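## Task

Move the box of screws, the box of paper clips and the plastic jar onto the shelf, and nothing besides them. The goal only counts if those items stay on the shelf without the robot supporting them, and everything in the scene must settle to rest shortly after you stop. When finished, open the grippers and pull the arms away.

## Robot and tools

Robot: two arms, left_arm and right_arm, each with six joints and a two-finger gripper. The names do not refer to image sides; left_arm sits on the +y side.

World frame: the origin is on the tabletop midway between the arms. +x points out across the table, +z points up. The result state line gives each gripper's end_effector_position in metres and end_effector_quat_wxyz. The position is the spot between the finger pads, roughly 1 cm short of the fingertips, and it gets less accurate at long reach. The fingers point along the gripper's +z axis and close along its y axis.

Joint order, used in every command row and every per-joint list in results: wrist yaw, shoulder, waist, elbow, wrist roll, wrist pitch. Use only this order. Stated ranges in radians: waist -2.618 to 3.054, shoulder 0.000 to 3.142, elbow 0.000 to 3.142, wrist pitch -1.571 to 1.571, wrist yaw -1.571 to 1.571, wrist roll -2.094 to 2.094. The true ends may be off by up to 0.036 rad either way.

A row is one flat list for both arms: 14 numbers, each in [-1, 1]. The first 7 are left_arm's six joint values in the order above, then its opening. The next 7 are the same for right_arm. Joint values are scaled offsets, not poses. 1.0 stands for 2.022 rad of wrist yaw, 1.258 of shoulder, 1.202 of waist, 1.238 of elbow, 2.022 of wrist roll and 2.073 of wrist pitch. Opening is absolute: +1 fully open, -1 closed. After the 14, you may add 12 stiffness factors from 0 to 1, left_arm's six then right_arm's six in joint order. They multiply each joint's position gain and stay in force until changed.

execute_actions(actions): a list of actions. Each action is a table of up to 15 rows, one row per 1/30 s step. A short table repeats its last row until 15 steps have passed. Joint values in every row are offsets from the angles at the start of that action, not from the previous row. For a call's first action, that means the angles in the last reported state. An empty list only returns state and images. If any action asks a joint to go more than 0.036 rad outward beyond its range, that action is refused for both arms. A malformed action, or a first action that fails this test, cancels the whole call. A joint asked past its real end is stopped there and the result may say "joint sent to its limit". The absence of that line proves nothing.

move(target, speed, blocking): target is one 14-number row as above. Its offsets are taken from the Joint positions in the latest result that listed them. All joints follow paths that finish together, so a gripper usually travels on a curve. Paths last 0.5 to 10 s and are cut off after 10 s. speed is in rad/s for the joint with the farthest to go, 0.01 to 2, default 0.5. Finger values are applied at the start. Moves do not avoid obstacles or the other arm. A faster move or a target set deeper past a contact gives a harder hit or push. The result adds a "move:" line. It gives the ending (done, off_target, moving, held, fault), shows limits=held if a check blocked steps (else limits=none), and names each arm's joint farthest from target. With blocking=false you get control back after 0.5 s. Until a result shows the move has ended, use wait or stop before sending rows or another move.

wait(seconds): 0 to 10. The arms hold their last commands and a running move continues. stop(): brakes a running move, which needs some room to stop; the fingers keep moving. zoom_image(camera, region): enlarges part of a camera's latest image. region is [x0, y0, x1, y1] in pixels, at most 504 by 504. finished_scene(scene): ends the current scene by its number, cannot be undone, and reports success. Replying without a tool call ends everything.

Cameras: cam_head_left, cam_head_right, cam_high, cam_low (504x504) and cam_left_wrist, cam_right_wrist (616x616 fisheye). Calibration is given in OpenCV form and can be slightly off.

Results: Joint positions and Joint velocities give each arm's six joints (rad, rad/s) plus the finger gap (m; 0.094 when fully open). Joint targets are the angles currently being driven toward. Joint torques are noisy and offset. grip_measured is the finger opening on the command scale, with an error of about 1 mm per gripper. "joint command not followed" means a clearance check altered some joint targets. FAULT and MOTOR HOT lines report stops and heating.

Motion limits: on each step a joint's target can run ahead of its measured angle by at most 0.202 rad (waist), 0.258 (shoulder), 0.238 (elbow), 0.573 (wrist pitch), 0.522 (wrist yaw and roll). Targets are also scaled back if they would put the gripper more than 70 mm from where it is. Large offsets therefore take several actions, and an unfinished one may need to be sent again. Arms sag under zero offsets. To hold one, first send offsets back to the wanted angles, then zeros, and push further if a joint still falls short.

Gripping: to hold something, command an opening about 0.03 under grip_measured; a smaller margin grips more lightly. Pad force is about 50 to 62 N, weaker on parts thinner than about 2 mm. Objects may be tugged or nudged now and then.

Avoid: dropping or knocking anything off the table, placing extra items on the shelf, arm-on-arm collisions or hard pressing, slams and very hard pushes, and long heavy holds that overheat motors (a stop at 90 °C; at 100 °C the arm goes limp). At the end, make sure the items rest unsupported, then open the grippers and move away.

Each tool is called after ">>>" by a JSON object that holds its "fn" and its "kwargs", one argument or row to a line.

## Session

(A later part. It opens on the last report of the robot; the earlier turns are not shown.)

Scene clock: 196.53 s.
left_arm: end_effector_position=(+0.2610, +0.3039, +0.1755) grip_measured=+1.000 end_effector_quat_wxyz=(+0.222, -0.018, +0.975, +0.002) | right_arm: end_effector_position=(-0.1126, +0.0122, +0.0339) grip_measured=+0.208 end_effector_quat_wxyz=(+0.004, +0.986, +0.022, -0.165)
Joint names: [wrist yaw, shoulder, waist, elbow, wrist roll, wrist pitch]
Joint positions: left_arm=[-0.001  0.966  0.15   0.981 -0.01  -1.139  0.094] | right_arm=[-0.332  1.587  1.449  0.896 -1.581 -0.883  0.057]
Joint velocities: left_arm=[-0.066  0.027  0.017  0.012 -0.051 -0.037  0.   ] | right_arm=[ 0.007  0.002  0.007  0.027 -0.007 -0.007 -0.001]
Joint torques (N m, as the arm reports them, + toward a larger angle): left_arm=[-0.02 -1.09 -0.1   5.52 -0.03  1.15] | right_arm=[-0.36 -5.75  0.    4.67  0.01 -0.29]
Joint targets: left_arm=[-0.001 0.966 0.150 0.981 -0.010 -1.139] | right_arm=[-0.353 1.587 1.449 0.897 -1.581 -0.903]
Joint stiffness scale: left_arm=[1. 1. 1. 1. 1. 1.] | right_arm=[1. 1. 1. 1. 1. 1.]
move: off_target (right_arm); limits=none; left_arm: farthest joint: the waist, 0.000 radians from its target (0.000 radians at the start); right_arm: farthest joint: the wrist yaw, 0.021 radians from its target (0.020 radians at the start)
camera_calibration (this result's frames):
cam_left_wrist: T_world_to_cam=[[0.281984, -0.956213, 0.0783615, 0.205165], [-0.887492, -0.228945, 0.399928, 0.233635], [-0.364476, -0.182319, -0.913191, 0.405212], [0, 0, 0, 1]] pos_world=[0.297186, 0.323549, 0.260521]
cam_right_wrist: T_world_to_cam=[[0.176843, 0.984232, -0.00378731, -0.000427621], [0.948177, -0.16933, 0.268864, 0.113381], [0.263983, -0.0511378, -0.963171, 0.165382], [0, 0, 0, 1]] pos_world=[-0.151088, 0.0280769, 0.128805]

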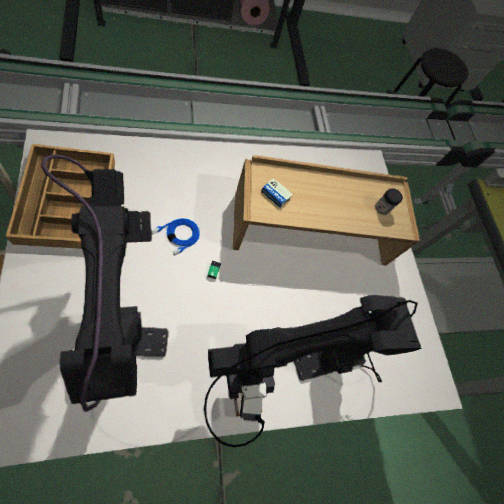

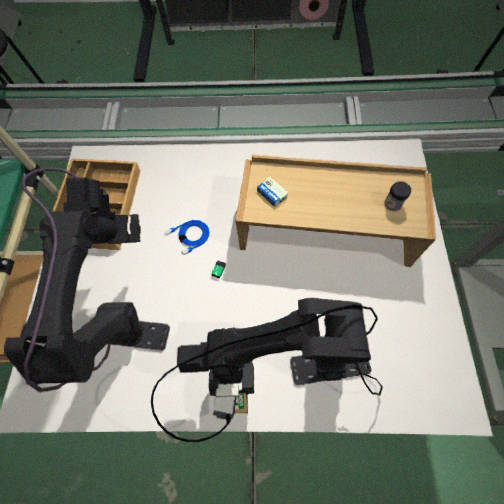

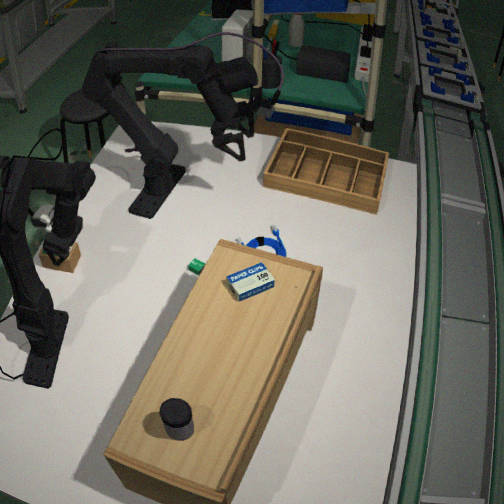

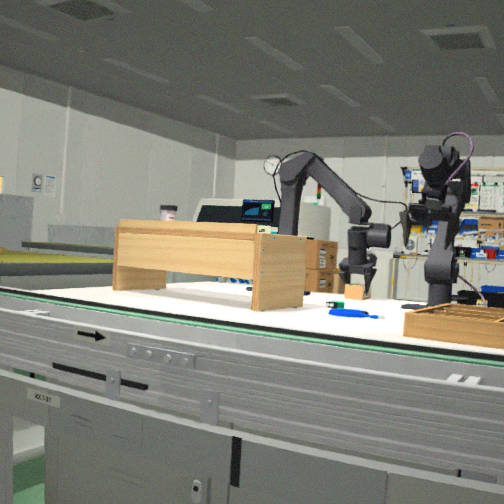

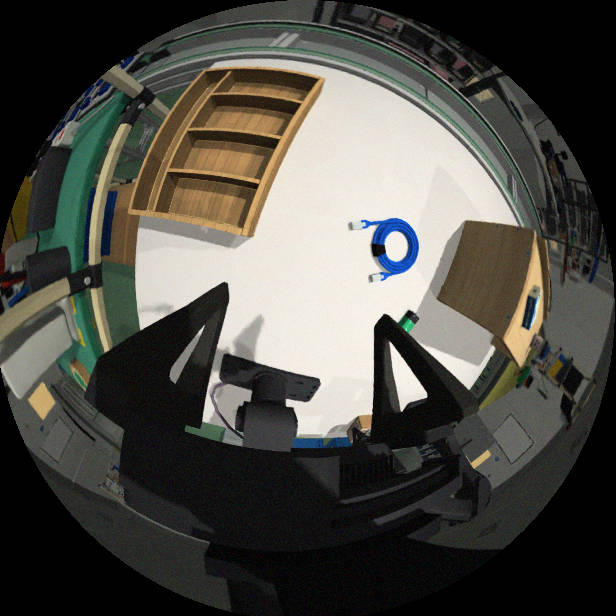

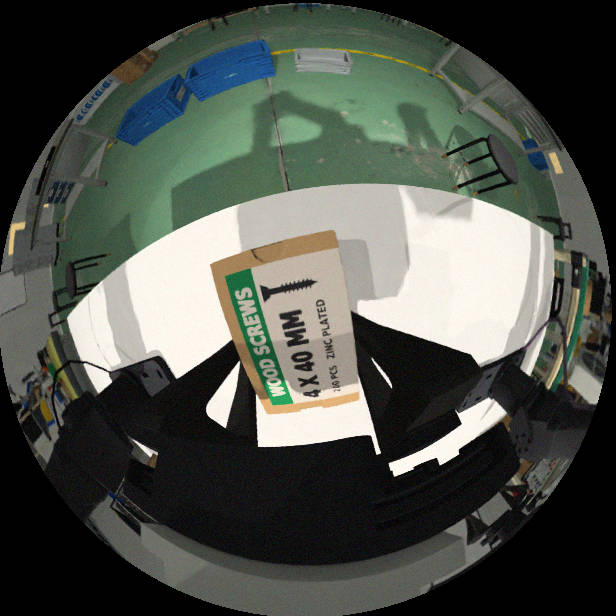

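>>> {"fn": "move", "kwargs": {
  "target": [0,0,0,0,0,0,1, 0.01,-0.157,-0.416,0.617,0.247,-0.32,0.16],
  "speed": 0.8
}}

Scene clock: 204.73 s.
left_arm: end_effector_position=(+0.2610, +0.3039, +0.1755) grip_measured=+1.000 end_effector_quat_wxyz=(+0.222, -0.018, +0.975, +0.002) | right_arm: end_effector_position=(+0.0243, +0.0194, +0.2547) grip_measured=+0.209 end_effector_quat_wxyz=(-0.111, +0.884, -0.431, -0.143)
Joint names: [wrist yaw, shoulder, waist, elbow, wrist roll, wrist pitch]
Joint positions: left_arm=[-0.001  0.966  0.15   0.981 -0.01  -1.139  0.094] | right_arm=[-0.286  1.414  0.955  1.627 -1.09  -1.557  0.057]
Joint velocities: left_arm=[-0.051 -0.017 -0.032 -0.007 -0.037 -0.022  0.   ] | right_arm=[ 0.051  0.002 -0.002 -0.012 -0.007 -0.081  0.001]
Joint torques (N m, as the arm reports them, + toward a larger angle): left_arm=[ 0.04 -1.09  0.09  5.58 -0.01  1.18] | right_arm=[-0.38 -6.65 -0.58  7.15  0.11  0.41]
Joint targets: left_arm=[-0.001 0.966 0.150 0.981 -0.010 -1.139] | right_arm=[-0.312 1.390 0.949 1.660 -1.082 -1.546]
Joint stiffness scale: left_arm=[1. 1. 1. 1. 1. 1.] | right_arm=[1. 1. 1. 1. 1. 1.]
move: off_target (right_arm); limits=none; left_arm: farthest joint: the waist, 0.000 radians from its target (0.000 radians at the start); right_arm: farthest joint: the elbow, 0.033 radians from its target (0.764 radians at the start)
camera_calibration (this result's frames):
cam_left_wrist: T_world_to_cam=[[0.281984, -0.956213, 0.0783615, 0.205165], [-0.887492, -0.228945, 0.399928, 0.233635], [-0.364476, -0.182319, -0.913191, 0.405212], [0, 0, 0, 1]] pos_world=[0.297186, 0.323549, 0.260521]
cam_right_wrist: T_world_to_cam=[[0.908515, 0.413371, 0.0610387, -0.0541558], [0.390193, -0.891539, 0.230018, -0.0371167], [0.149501, -0.185158, -0.97127, 0.34974], [0, 0, 0, 1]] pos_world=[0.0113975, 0.0540526, 0.351535]

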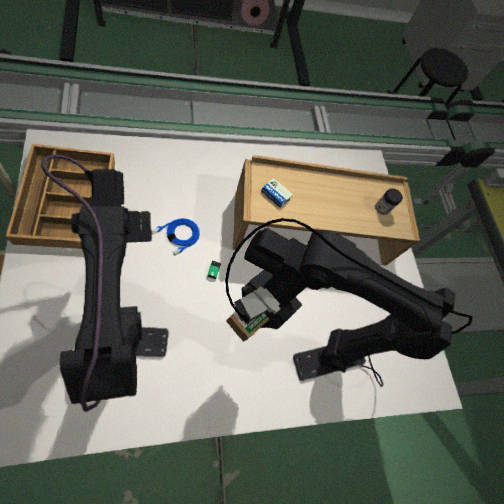

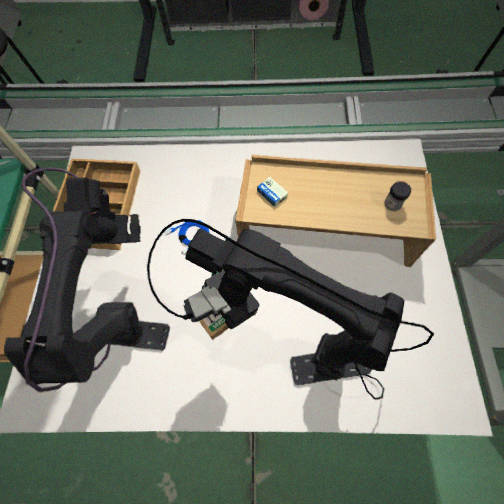

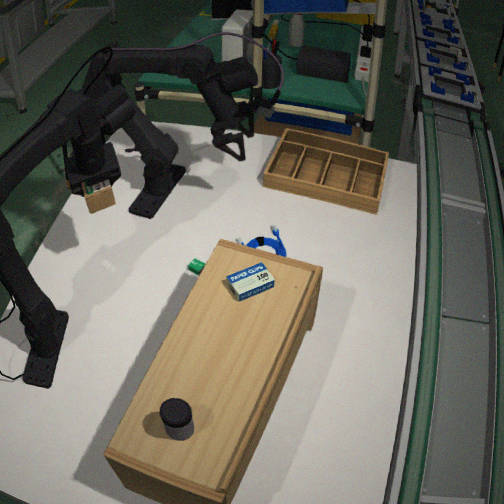

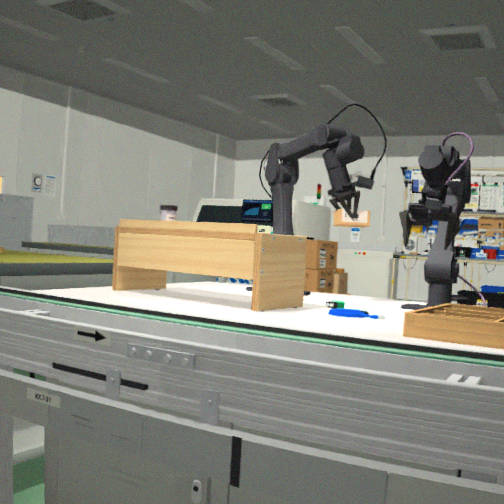

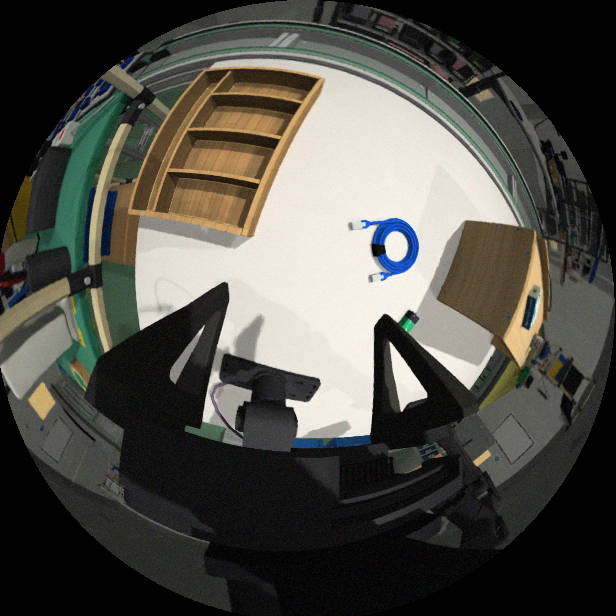

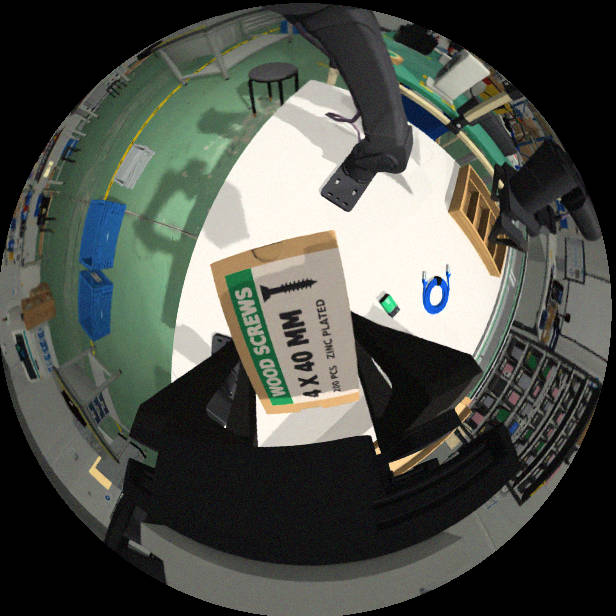

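>>> {"fn": "move", "kwargs": {
  "target": [0,0,0,0,0,0,1, 0.145,0.287,-0.953,0.329,0.543,0.069,0.16],
  "speed": 1.0
}}

>>> {"fn": "zoom_image", "kwargs": {
  "camera": "cam_low",
  "region": [150, 150, 320, 300]
}}

Scene clock: 208.90 s.
left_arm: end_effector_position=(+0.2610, +0.3039, +0.1755) grip_measured=+1.000 end_effector_quat_wxyz=(+0.222, -0.018, +0.975, +0.002) | right_arm: end_effector_position=(+0.3390, -0.2526, +0.2472) grip_measured=+0.210 end_effector_quat_wxyz=(+0.160, +0.022, +0.987, -0.008)
Joint names: [wrist yaw, shoulder, waist, elbow, wrist roll, wrist pitch]
Joint positions: left_arm=[-0.001  0.966  0.15   0.981 -0.01  -1.139  0.094] | right_arm=[ 0.009  1.79  -0.198  1.986  0.001 -1.446  0.057]
Joint velocities: left_arm=[ 0.007  0.017 -0.012  0.007 -0.022  0.007  0.   ] | right_arm=[ 0.022 -0.002 -0.002 -0.017  0.11   0.007 -0.   ]
Joint torques (N m, as the arm reports them, + toward a larger angle): left_arm=[ 0.02 -0.97 -0.06  5.39  0.01  1.19] | right_arm=[ 0.02 -9.72  0.7   8.37  0.07  0.78]
Joint targets: left_arm=[-0.001 0.966 0.150 0.981 -0.010 -1.139] | right_arm=[0.008 1.775 -0.190 2.034 0.008 -1.414]
Joint stiffness scale: left_arm=[1. 1. 1. 1. 1. 1.] | right_arm=[1. 1. 1. 1. 1. 1.]
move: off_target (right_arm); limits=none; left_arm: farthest joint: the waist, 0.000 radians from its target (0.000 radians at the start); right_arm: farthest joint: the elbow, 0.048 radians from its target (0.407 radians at the start)
camera_calibration (this result's frames):
cam_left_wrist: T_world_to_cam=[[0.281984, -0.956213, 0.0783615, 0.205165], [-0.887492, -0.228945, 0.399928, 0.233635], [-0.364476, -0.182319, -0.913191, 0.405212], [0, 0, 0, 1]] pos_world=[0.297186, 0.323549, 0.260521]
cam_right_wrist: T_world_to_cam=[[-0.26456, -0.964347, 0.00657277, -0.164028], [-0.926252, 0.255995, 0.276628, 0.323889], [-0.268448, 0.0670968, -0.960955, 0.447886], [0, 0, 0, 1]] pos_world=[0.376841, -0.271145, 0.341879]

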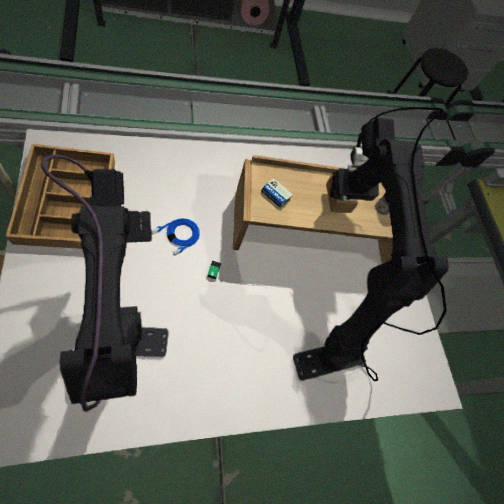

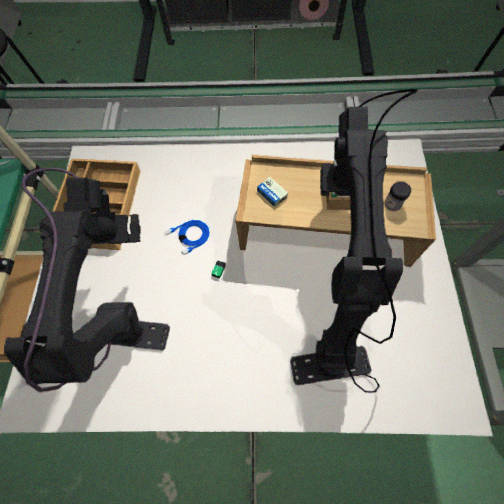

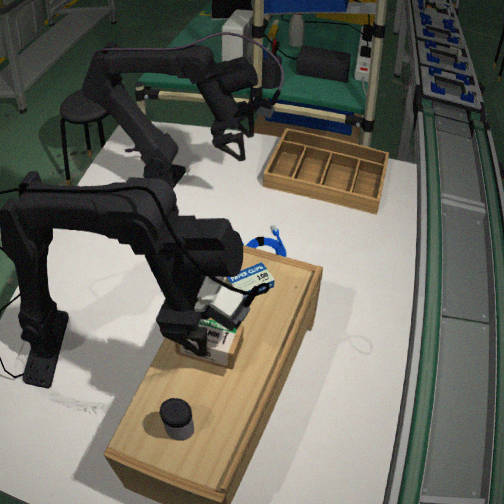

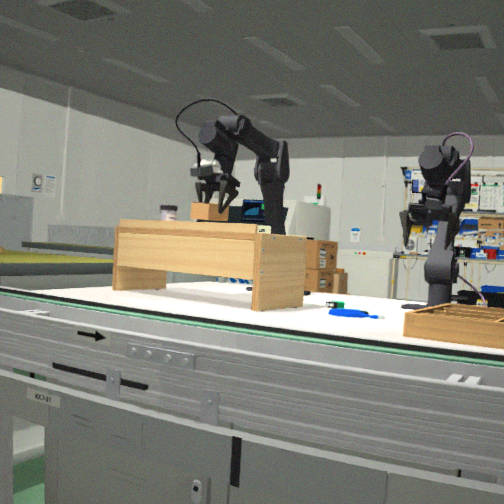

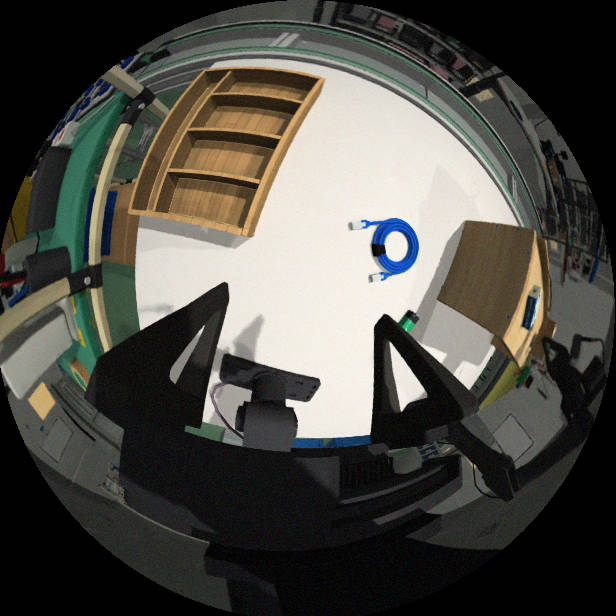

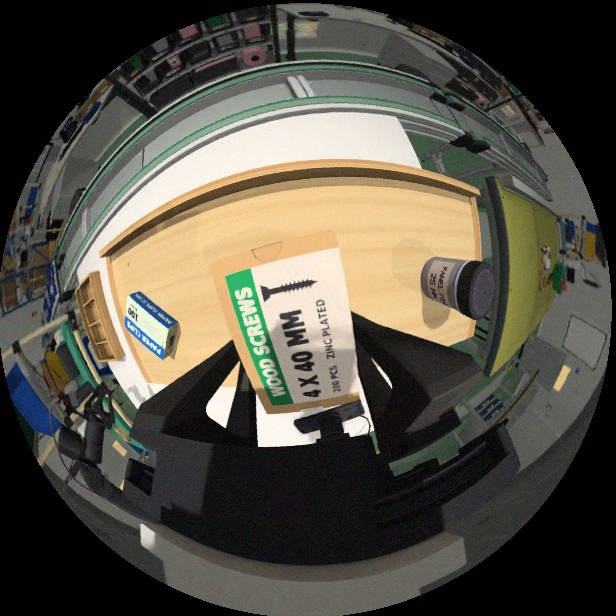

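Region (150, 150, 320, 300) of cam_low's 504x504 image, scaled by 2.965, with more detail than that image has; it fills the top 445 rows of this view, and the rest is white.

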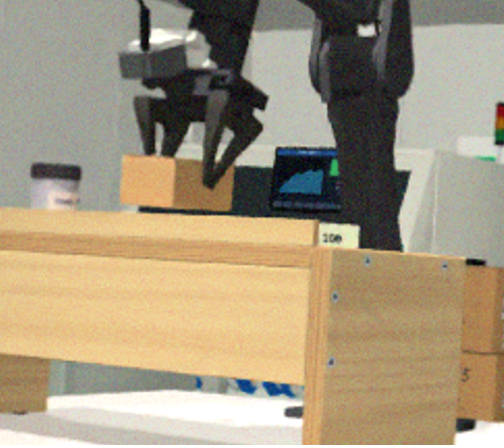

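>>> {"fn": "move", "kwargs": {
  "target": [0,0,0,0,0,0,1, 0,-0.012,0,-0.115,0,0.088,0.16],
  "speed": 0.18
}}

Scene clock: 212.60 s.
left_arm: end_effector_position=(+0.2610, +0.3039, +0.1755) grip_measured=+1.000 end_effector_quat_wxyz=(+0.222, -0.018, +0.975, +0.002) | right_arm: end_effector_position=(+0.3503, -0.2525, +0.2182) grip_measured=+0.210 end_effector_quat_wxyz=(+0.161, +0.022, +0.987, -0.006)
Joint names: [wrist yaw, shoulder, waist, elbow, wrist roll, wrist pitch]
Joint positions: left_arm=[-0.001  0.966  0.15   0.981 -0.01  -1.139  0.094] | right_arm=[ 0.006  1.787 -0.198  1.859  0.001 -1.319  0.057]
Joint velocities: left_arm=[-0.037 -0.017  0.022  0.002  0.066 -0.037  0.   ] | right_arm=[-0.037  0.007  0.007  0.017 -0.066 -0.007  0.   ]
Joint torques (N m, as the arm reports them, + toward a larger angle): left_arm=[ 0.03 -0.86 -0.05  5.77 -0.01  1.19] | right_arm=[ 0.07 -9.8   0.02  4.22  0.01  1.04]
Joint targets: left_arm=[-0.001 0.966 0.150 0.981 -0.010 -1.139] | right_arm=[0.009 1.775 -0.198 1.844 0.001 -1.263]
Joint stiffness scale: left_arm=[1. 1. 1. 1. 1. 1.] | right_arm=[1. 1. 1. 1. 1. 1.]
move: off_target (right_arm); limits=none; left_arm: farthest joint: the waist, 0.000 radians from its target (0.000 radians at the start); right_arm: farthest joint: the wrist pitch, 0.055 radians from its target (0.182 radians at the start)
camera_calibration (this result's frames):
cam_left_wrist: T_world_to_cam=[[0.281984, -0.956213, 0.0783615, 0.205165], [-0.887492, -0.228945, 0.399928, 0.233635], [-0.364476, -0.182319, -0.913191, 0.405212], [0, 0, 0, 1]] pos_world=[0.297186, 0.323549, 0.260521]
cam_right_wrist: T_world_to_cam=[[-0.26387, -0.964554, 0.00285347, -0.16019], [-0.927003, 0.254412, 0.275571, 0.342457], [-0.266529, 0.0700696, -0.961277, 0.423133], [0, 0, 0, 1]] pos_world=[0.387966, -0.271286, 0.312834]

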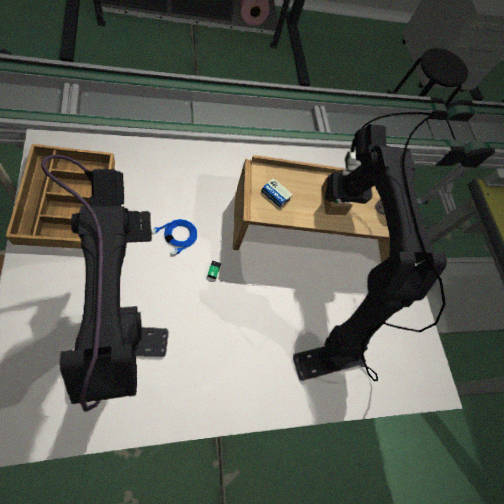

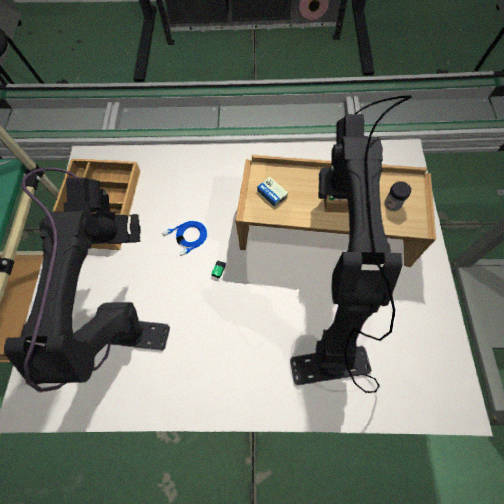

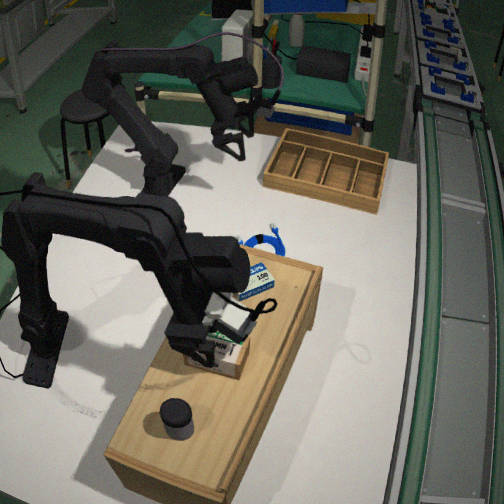

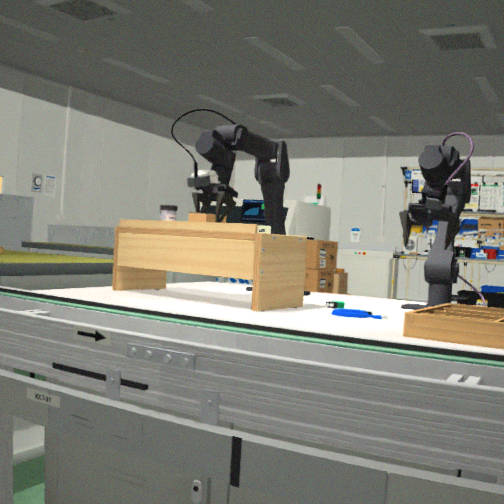

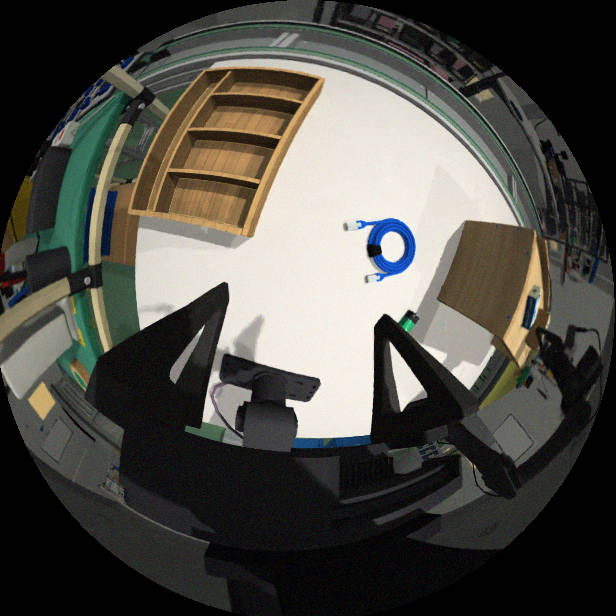

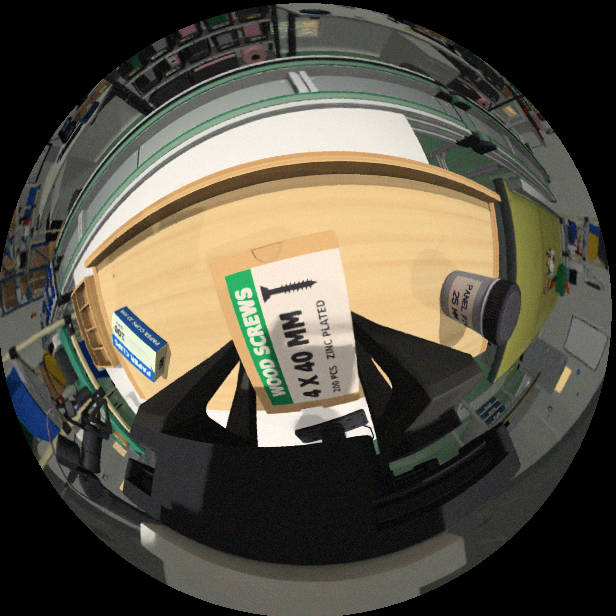

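In contact. Release and retract.

>>> {"fn": "move", "kwargs": {
  "target": [0,0,0,0,0,0,1, 0,-0.01,0,0.004,0,0,1],
  "speed": 0.1
}}

>>> {"fn": "move", "kwargs": {
  "target": [0,0,0,0,0,0,1, 0,-0.6,0,-0.45,0,-0.06,1],
  "speed": 1.0
}}

Scene clock: 215.00 s.
left_arm: end_effector_position=(+0.2610, +0.3039, +0.1755) grip_measured=+1.000 end_effector_quat_wxyz=(+0.222, -0.018, +0.975, +0.002) | right_arm: end_effector_position=(+0.3501, -0.2525, +0.2181) grip_measured=+1.000 end_effector_quat_wxyz=(+0.161, +0.022, +0.987, -0.006)
Joint names: [wrist yaw, shoulder, waist, elbow, wrist roll, wrist pitch]
Joint positions: left_arm=[-0.001  0.966  0.15   0.981 -0.01  -1.139  0.094] | right_arm=[ 0.006  1.787 -0.198  1.859  0.001 -1.32   0.094]
Joint velocities: left_arm=[-0.007 -0.012 -0.017 -0.012 -0.007  0.007  0.   ] | right_arm=[-0.022  0.002  0.007  0.002  0.081 -0.037  0.   ]
Joint torques (N m, as the arm reports them, + toward a larger angle): left_arm=[ 0.02 -0.85 -0.03  5.8  -0.05  1.16] | right_arm=[ 0.04 -9.81  0.01  5.61  0.01  0.47]
Joint targets: left_arm=[-0.001 0.966 0.150 0.981 -0.010 -1.139] | right_arm=[0.006 1.775 -0.198 1.864 0.001 -1.319]
Joint stiffness scale: left_arm=[1. 1. 1. 1. 1. 1.] | right_arm=[1. 1. 1. 1. 1. 1.]
move: done; limits=none; left_arm: farthest joint: the waist, 0.000 radians from its target (0.000 radians at the start); right_arm: farthest joint: the shoulder, 0.013 radians from its target (0.013 radians at the start)
camera_calibration (this result's frames):
cam_left_wrist: T_world_to_cam=[[0.281984, -0.956213, 0.0783615, 0.205165], [-0.887492, -0.228945, 0.399928, 0.233635], [-0.364476, -0.182319, -0.913191, 0.405212], [0, 0, 0, 1]] pos_world=[0.297186, 0.323549, 0.260521]
cam_right_wrist: T_world_to_cam=[[-0.263867, -0.964554, 0.00302411, -0.160269], [-0.926793, 0.254404, 0.276286, 0.342073], [-0.267262, 0.0701, -0.961071, 0.423246], [0, 0, 0, 1]] pos_world=[0.387859, -0.271282, 0.312744]

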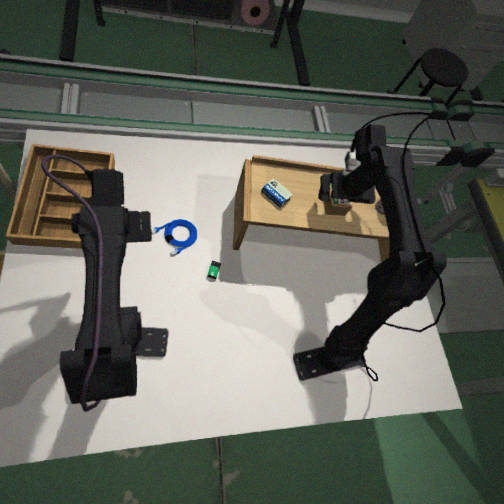

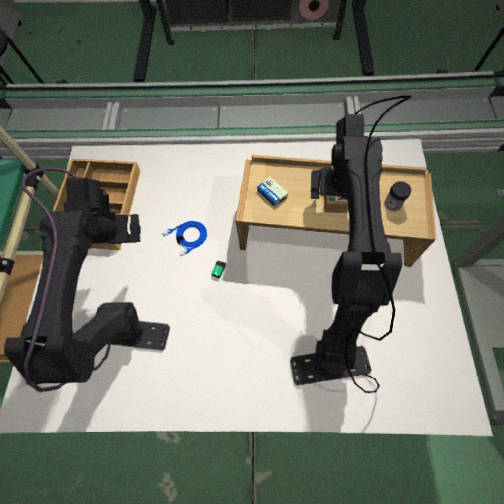

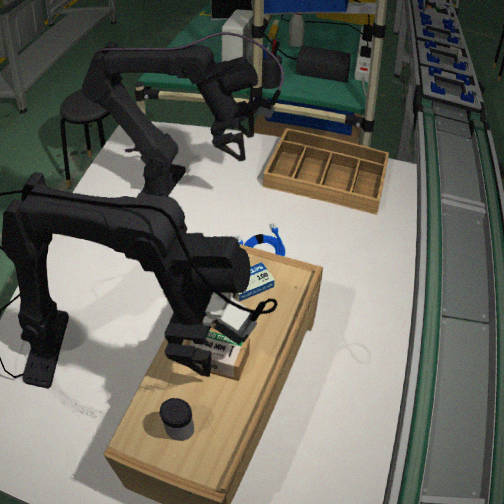

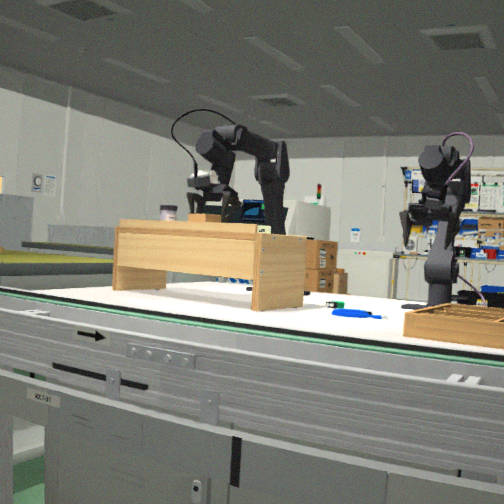

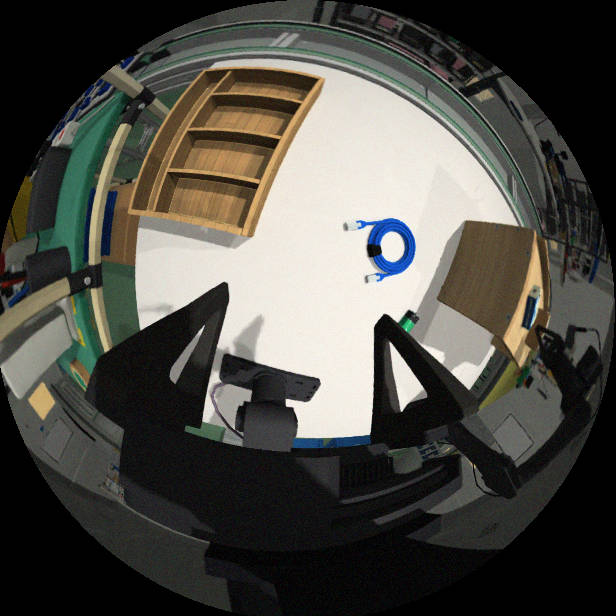

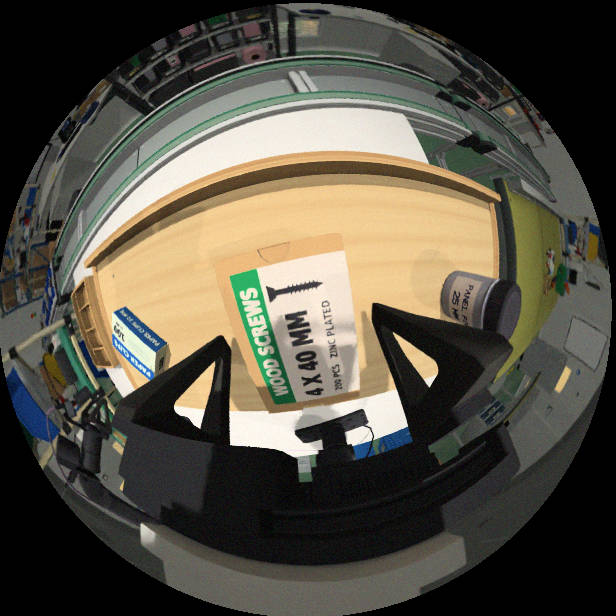

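Scene clock: 216.33 s.
left_arm: end_effector_position=(+0.2610, +0.3039, +0.1755) grip_measured=+1.000 end_effector_quat_wxyz=(+0.222, -0.018, +0.975, +0.002) | right_arm: end_effector_position=(+0.1580, -0.2445, +0.2384) grip_measured=+1.000 end_effector_quat_wxyz=(+0.192, +0.022, +0.981, -0.007)
Joint names: [wrist yaw, shoulder, waist, elbow, wrist roll, wrist pitch]
Joint positions: left_arm=[-0.001  0.966  0.15   0.981 -0.01  -1.139  0.094] | right_arm=[ 0.006  1.049 -0.198  1.309  0.001 -1.445  0.094]
Joint velocities: left_arm=[-0.037  0.002  0.002 -0.017 -0.022 -0.007  0.   ] | right_arm=[-0.081 -0.002 -0.007 -0.012  0.007  0.007  0.   ]
Joint torques (N m, as the arm reports them, + toward a larger angle): left_arm=[ 0.   -1.    0.02  5.66 -0.04  1.18] | right_arm=[ 0.04 -2.39 -0.01  4.52  0.01  0.58]
Joint targets: left_arm=[-0.001 0.966 0.150 0.981 -0.010 -1.139] | right_arm=[0.006 1.033 -0.198 1.301 0.001 -1.444]
Joint stiffness scale: left_arm=[1. 1. 1. 1. 1. 1.] | right_arm=[1. 1. 1. 1. 1. 1.]
move: done; limits=none; left_arm: farthest joint: the waist, 0.000 radians from its target (0.000 radians at the start); right_arm: farthest joint: the shoulder, 0.016 radians from its target (0.755 radians at the start)
camera_calibration (this result's frames):
cam_left_wrist: T_world_to_cam=[[0.281984, -0.956213, 0.0783615, 0.205165], [-0.887492, -0.228945, 0.399928, 0.233635], [-0.364476, -0.182319, -0.913191, 0.405212], [0, 0, 0, 1]] pos_world=[0.297186, 0.323549, 0.260521]
cam_right_wrist: T_world_to_cam=[[-0.263602, -0.964565, -0.0113066, -0.199955], [-0.942551, 0.255057, 0.215739, 0.173518], [-0.20521, 0.0675262, -0.976386, 0.384061], [0, 0, 0, 1]] pos_world=[0.189654, -0.263061, 0.335296]

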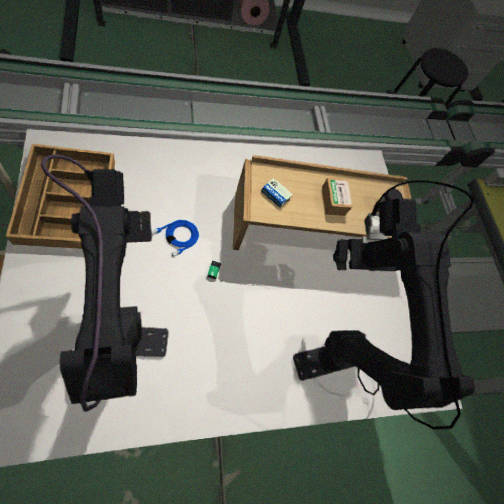

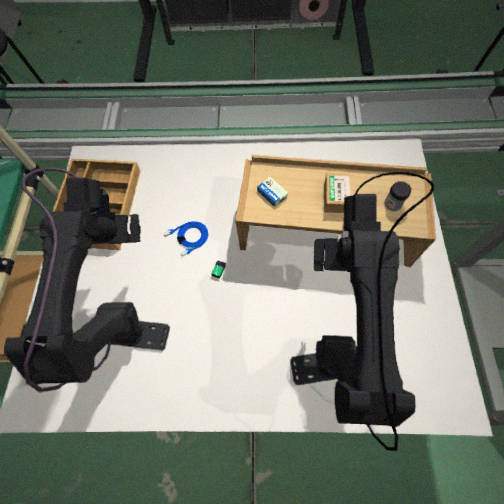

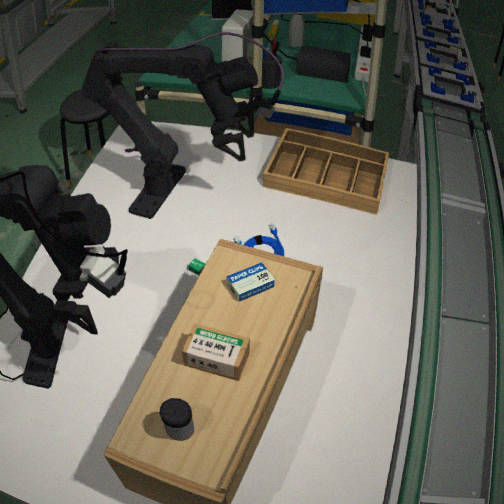

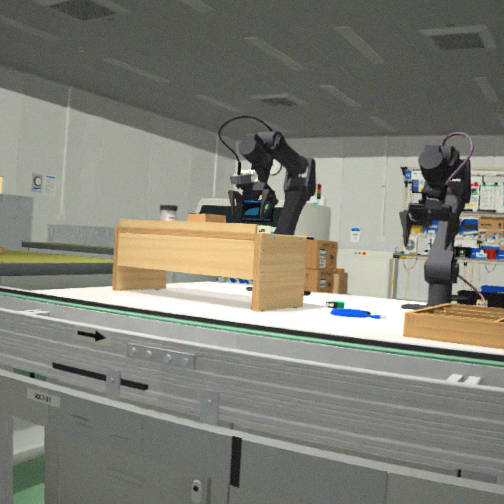

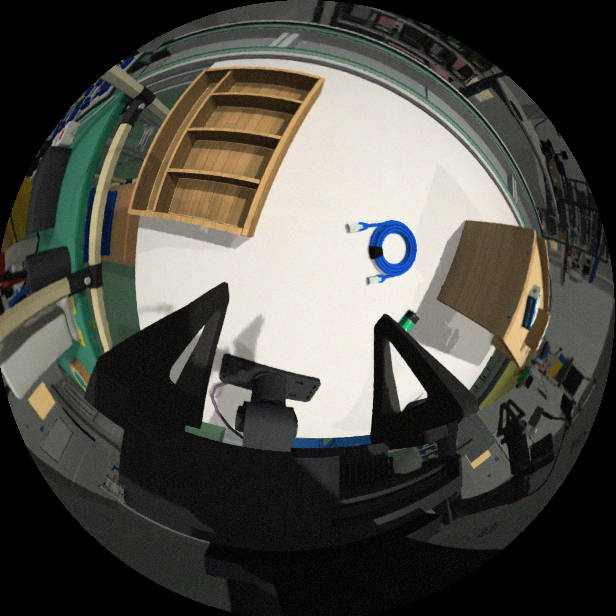

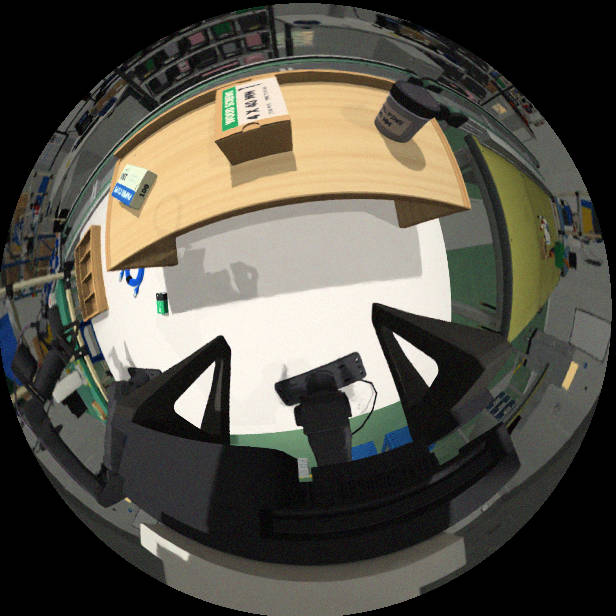

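>>> {"fn": "finished_scene", "kwargs": {
  "scene": 1
}}

The scene is finished: the task was done.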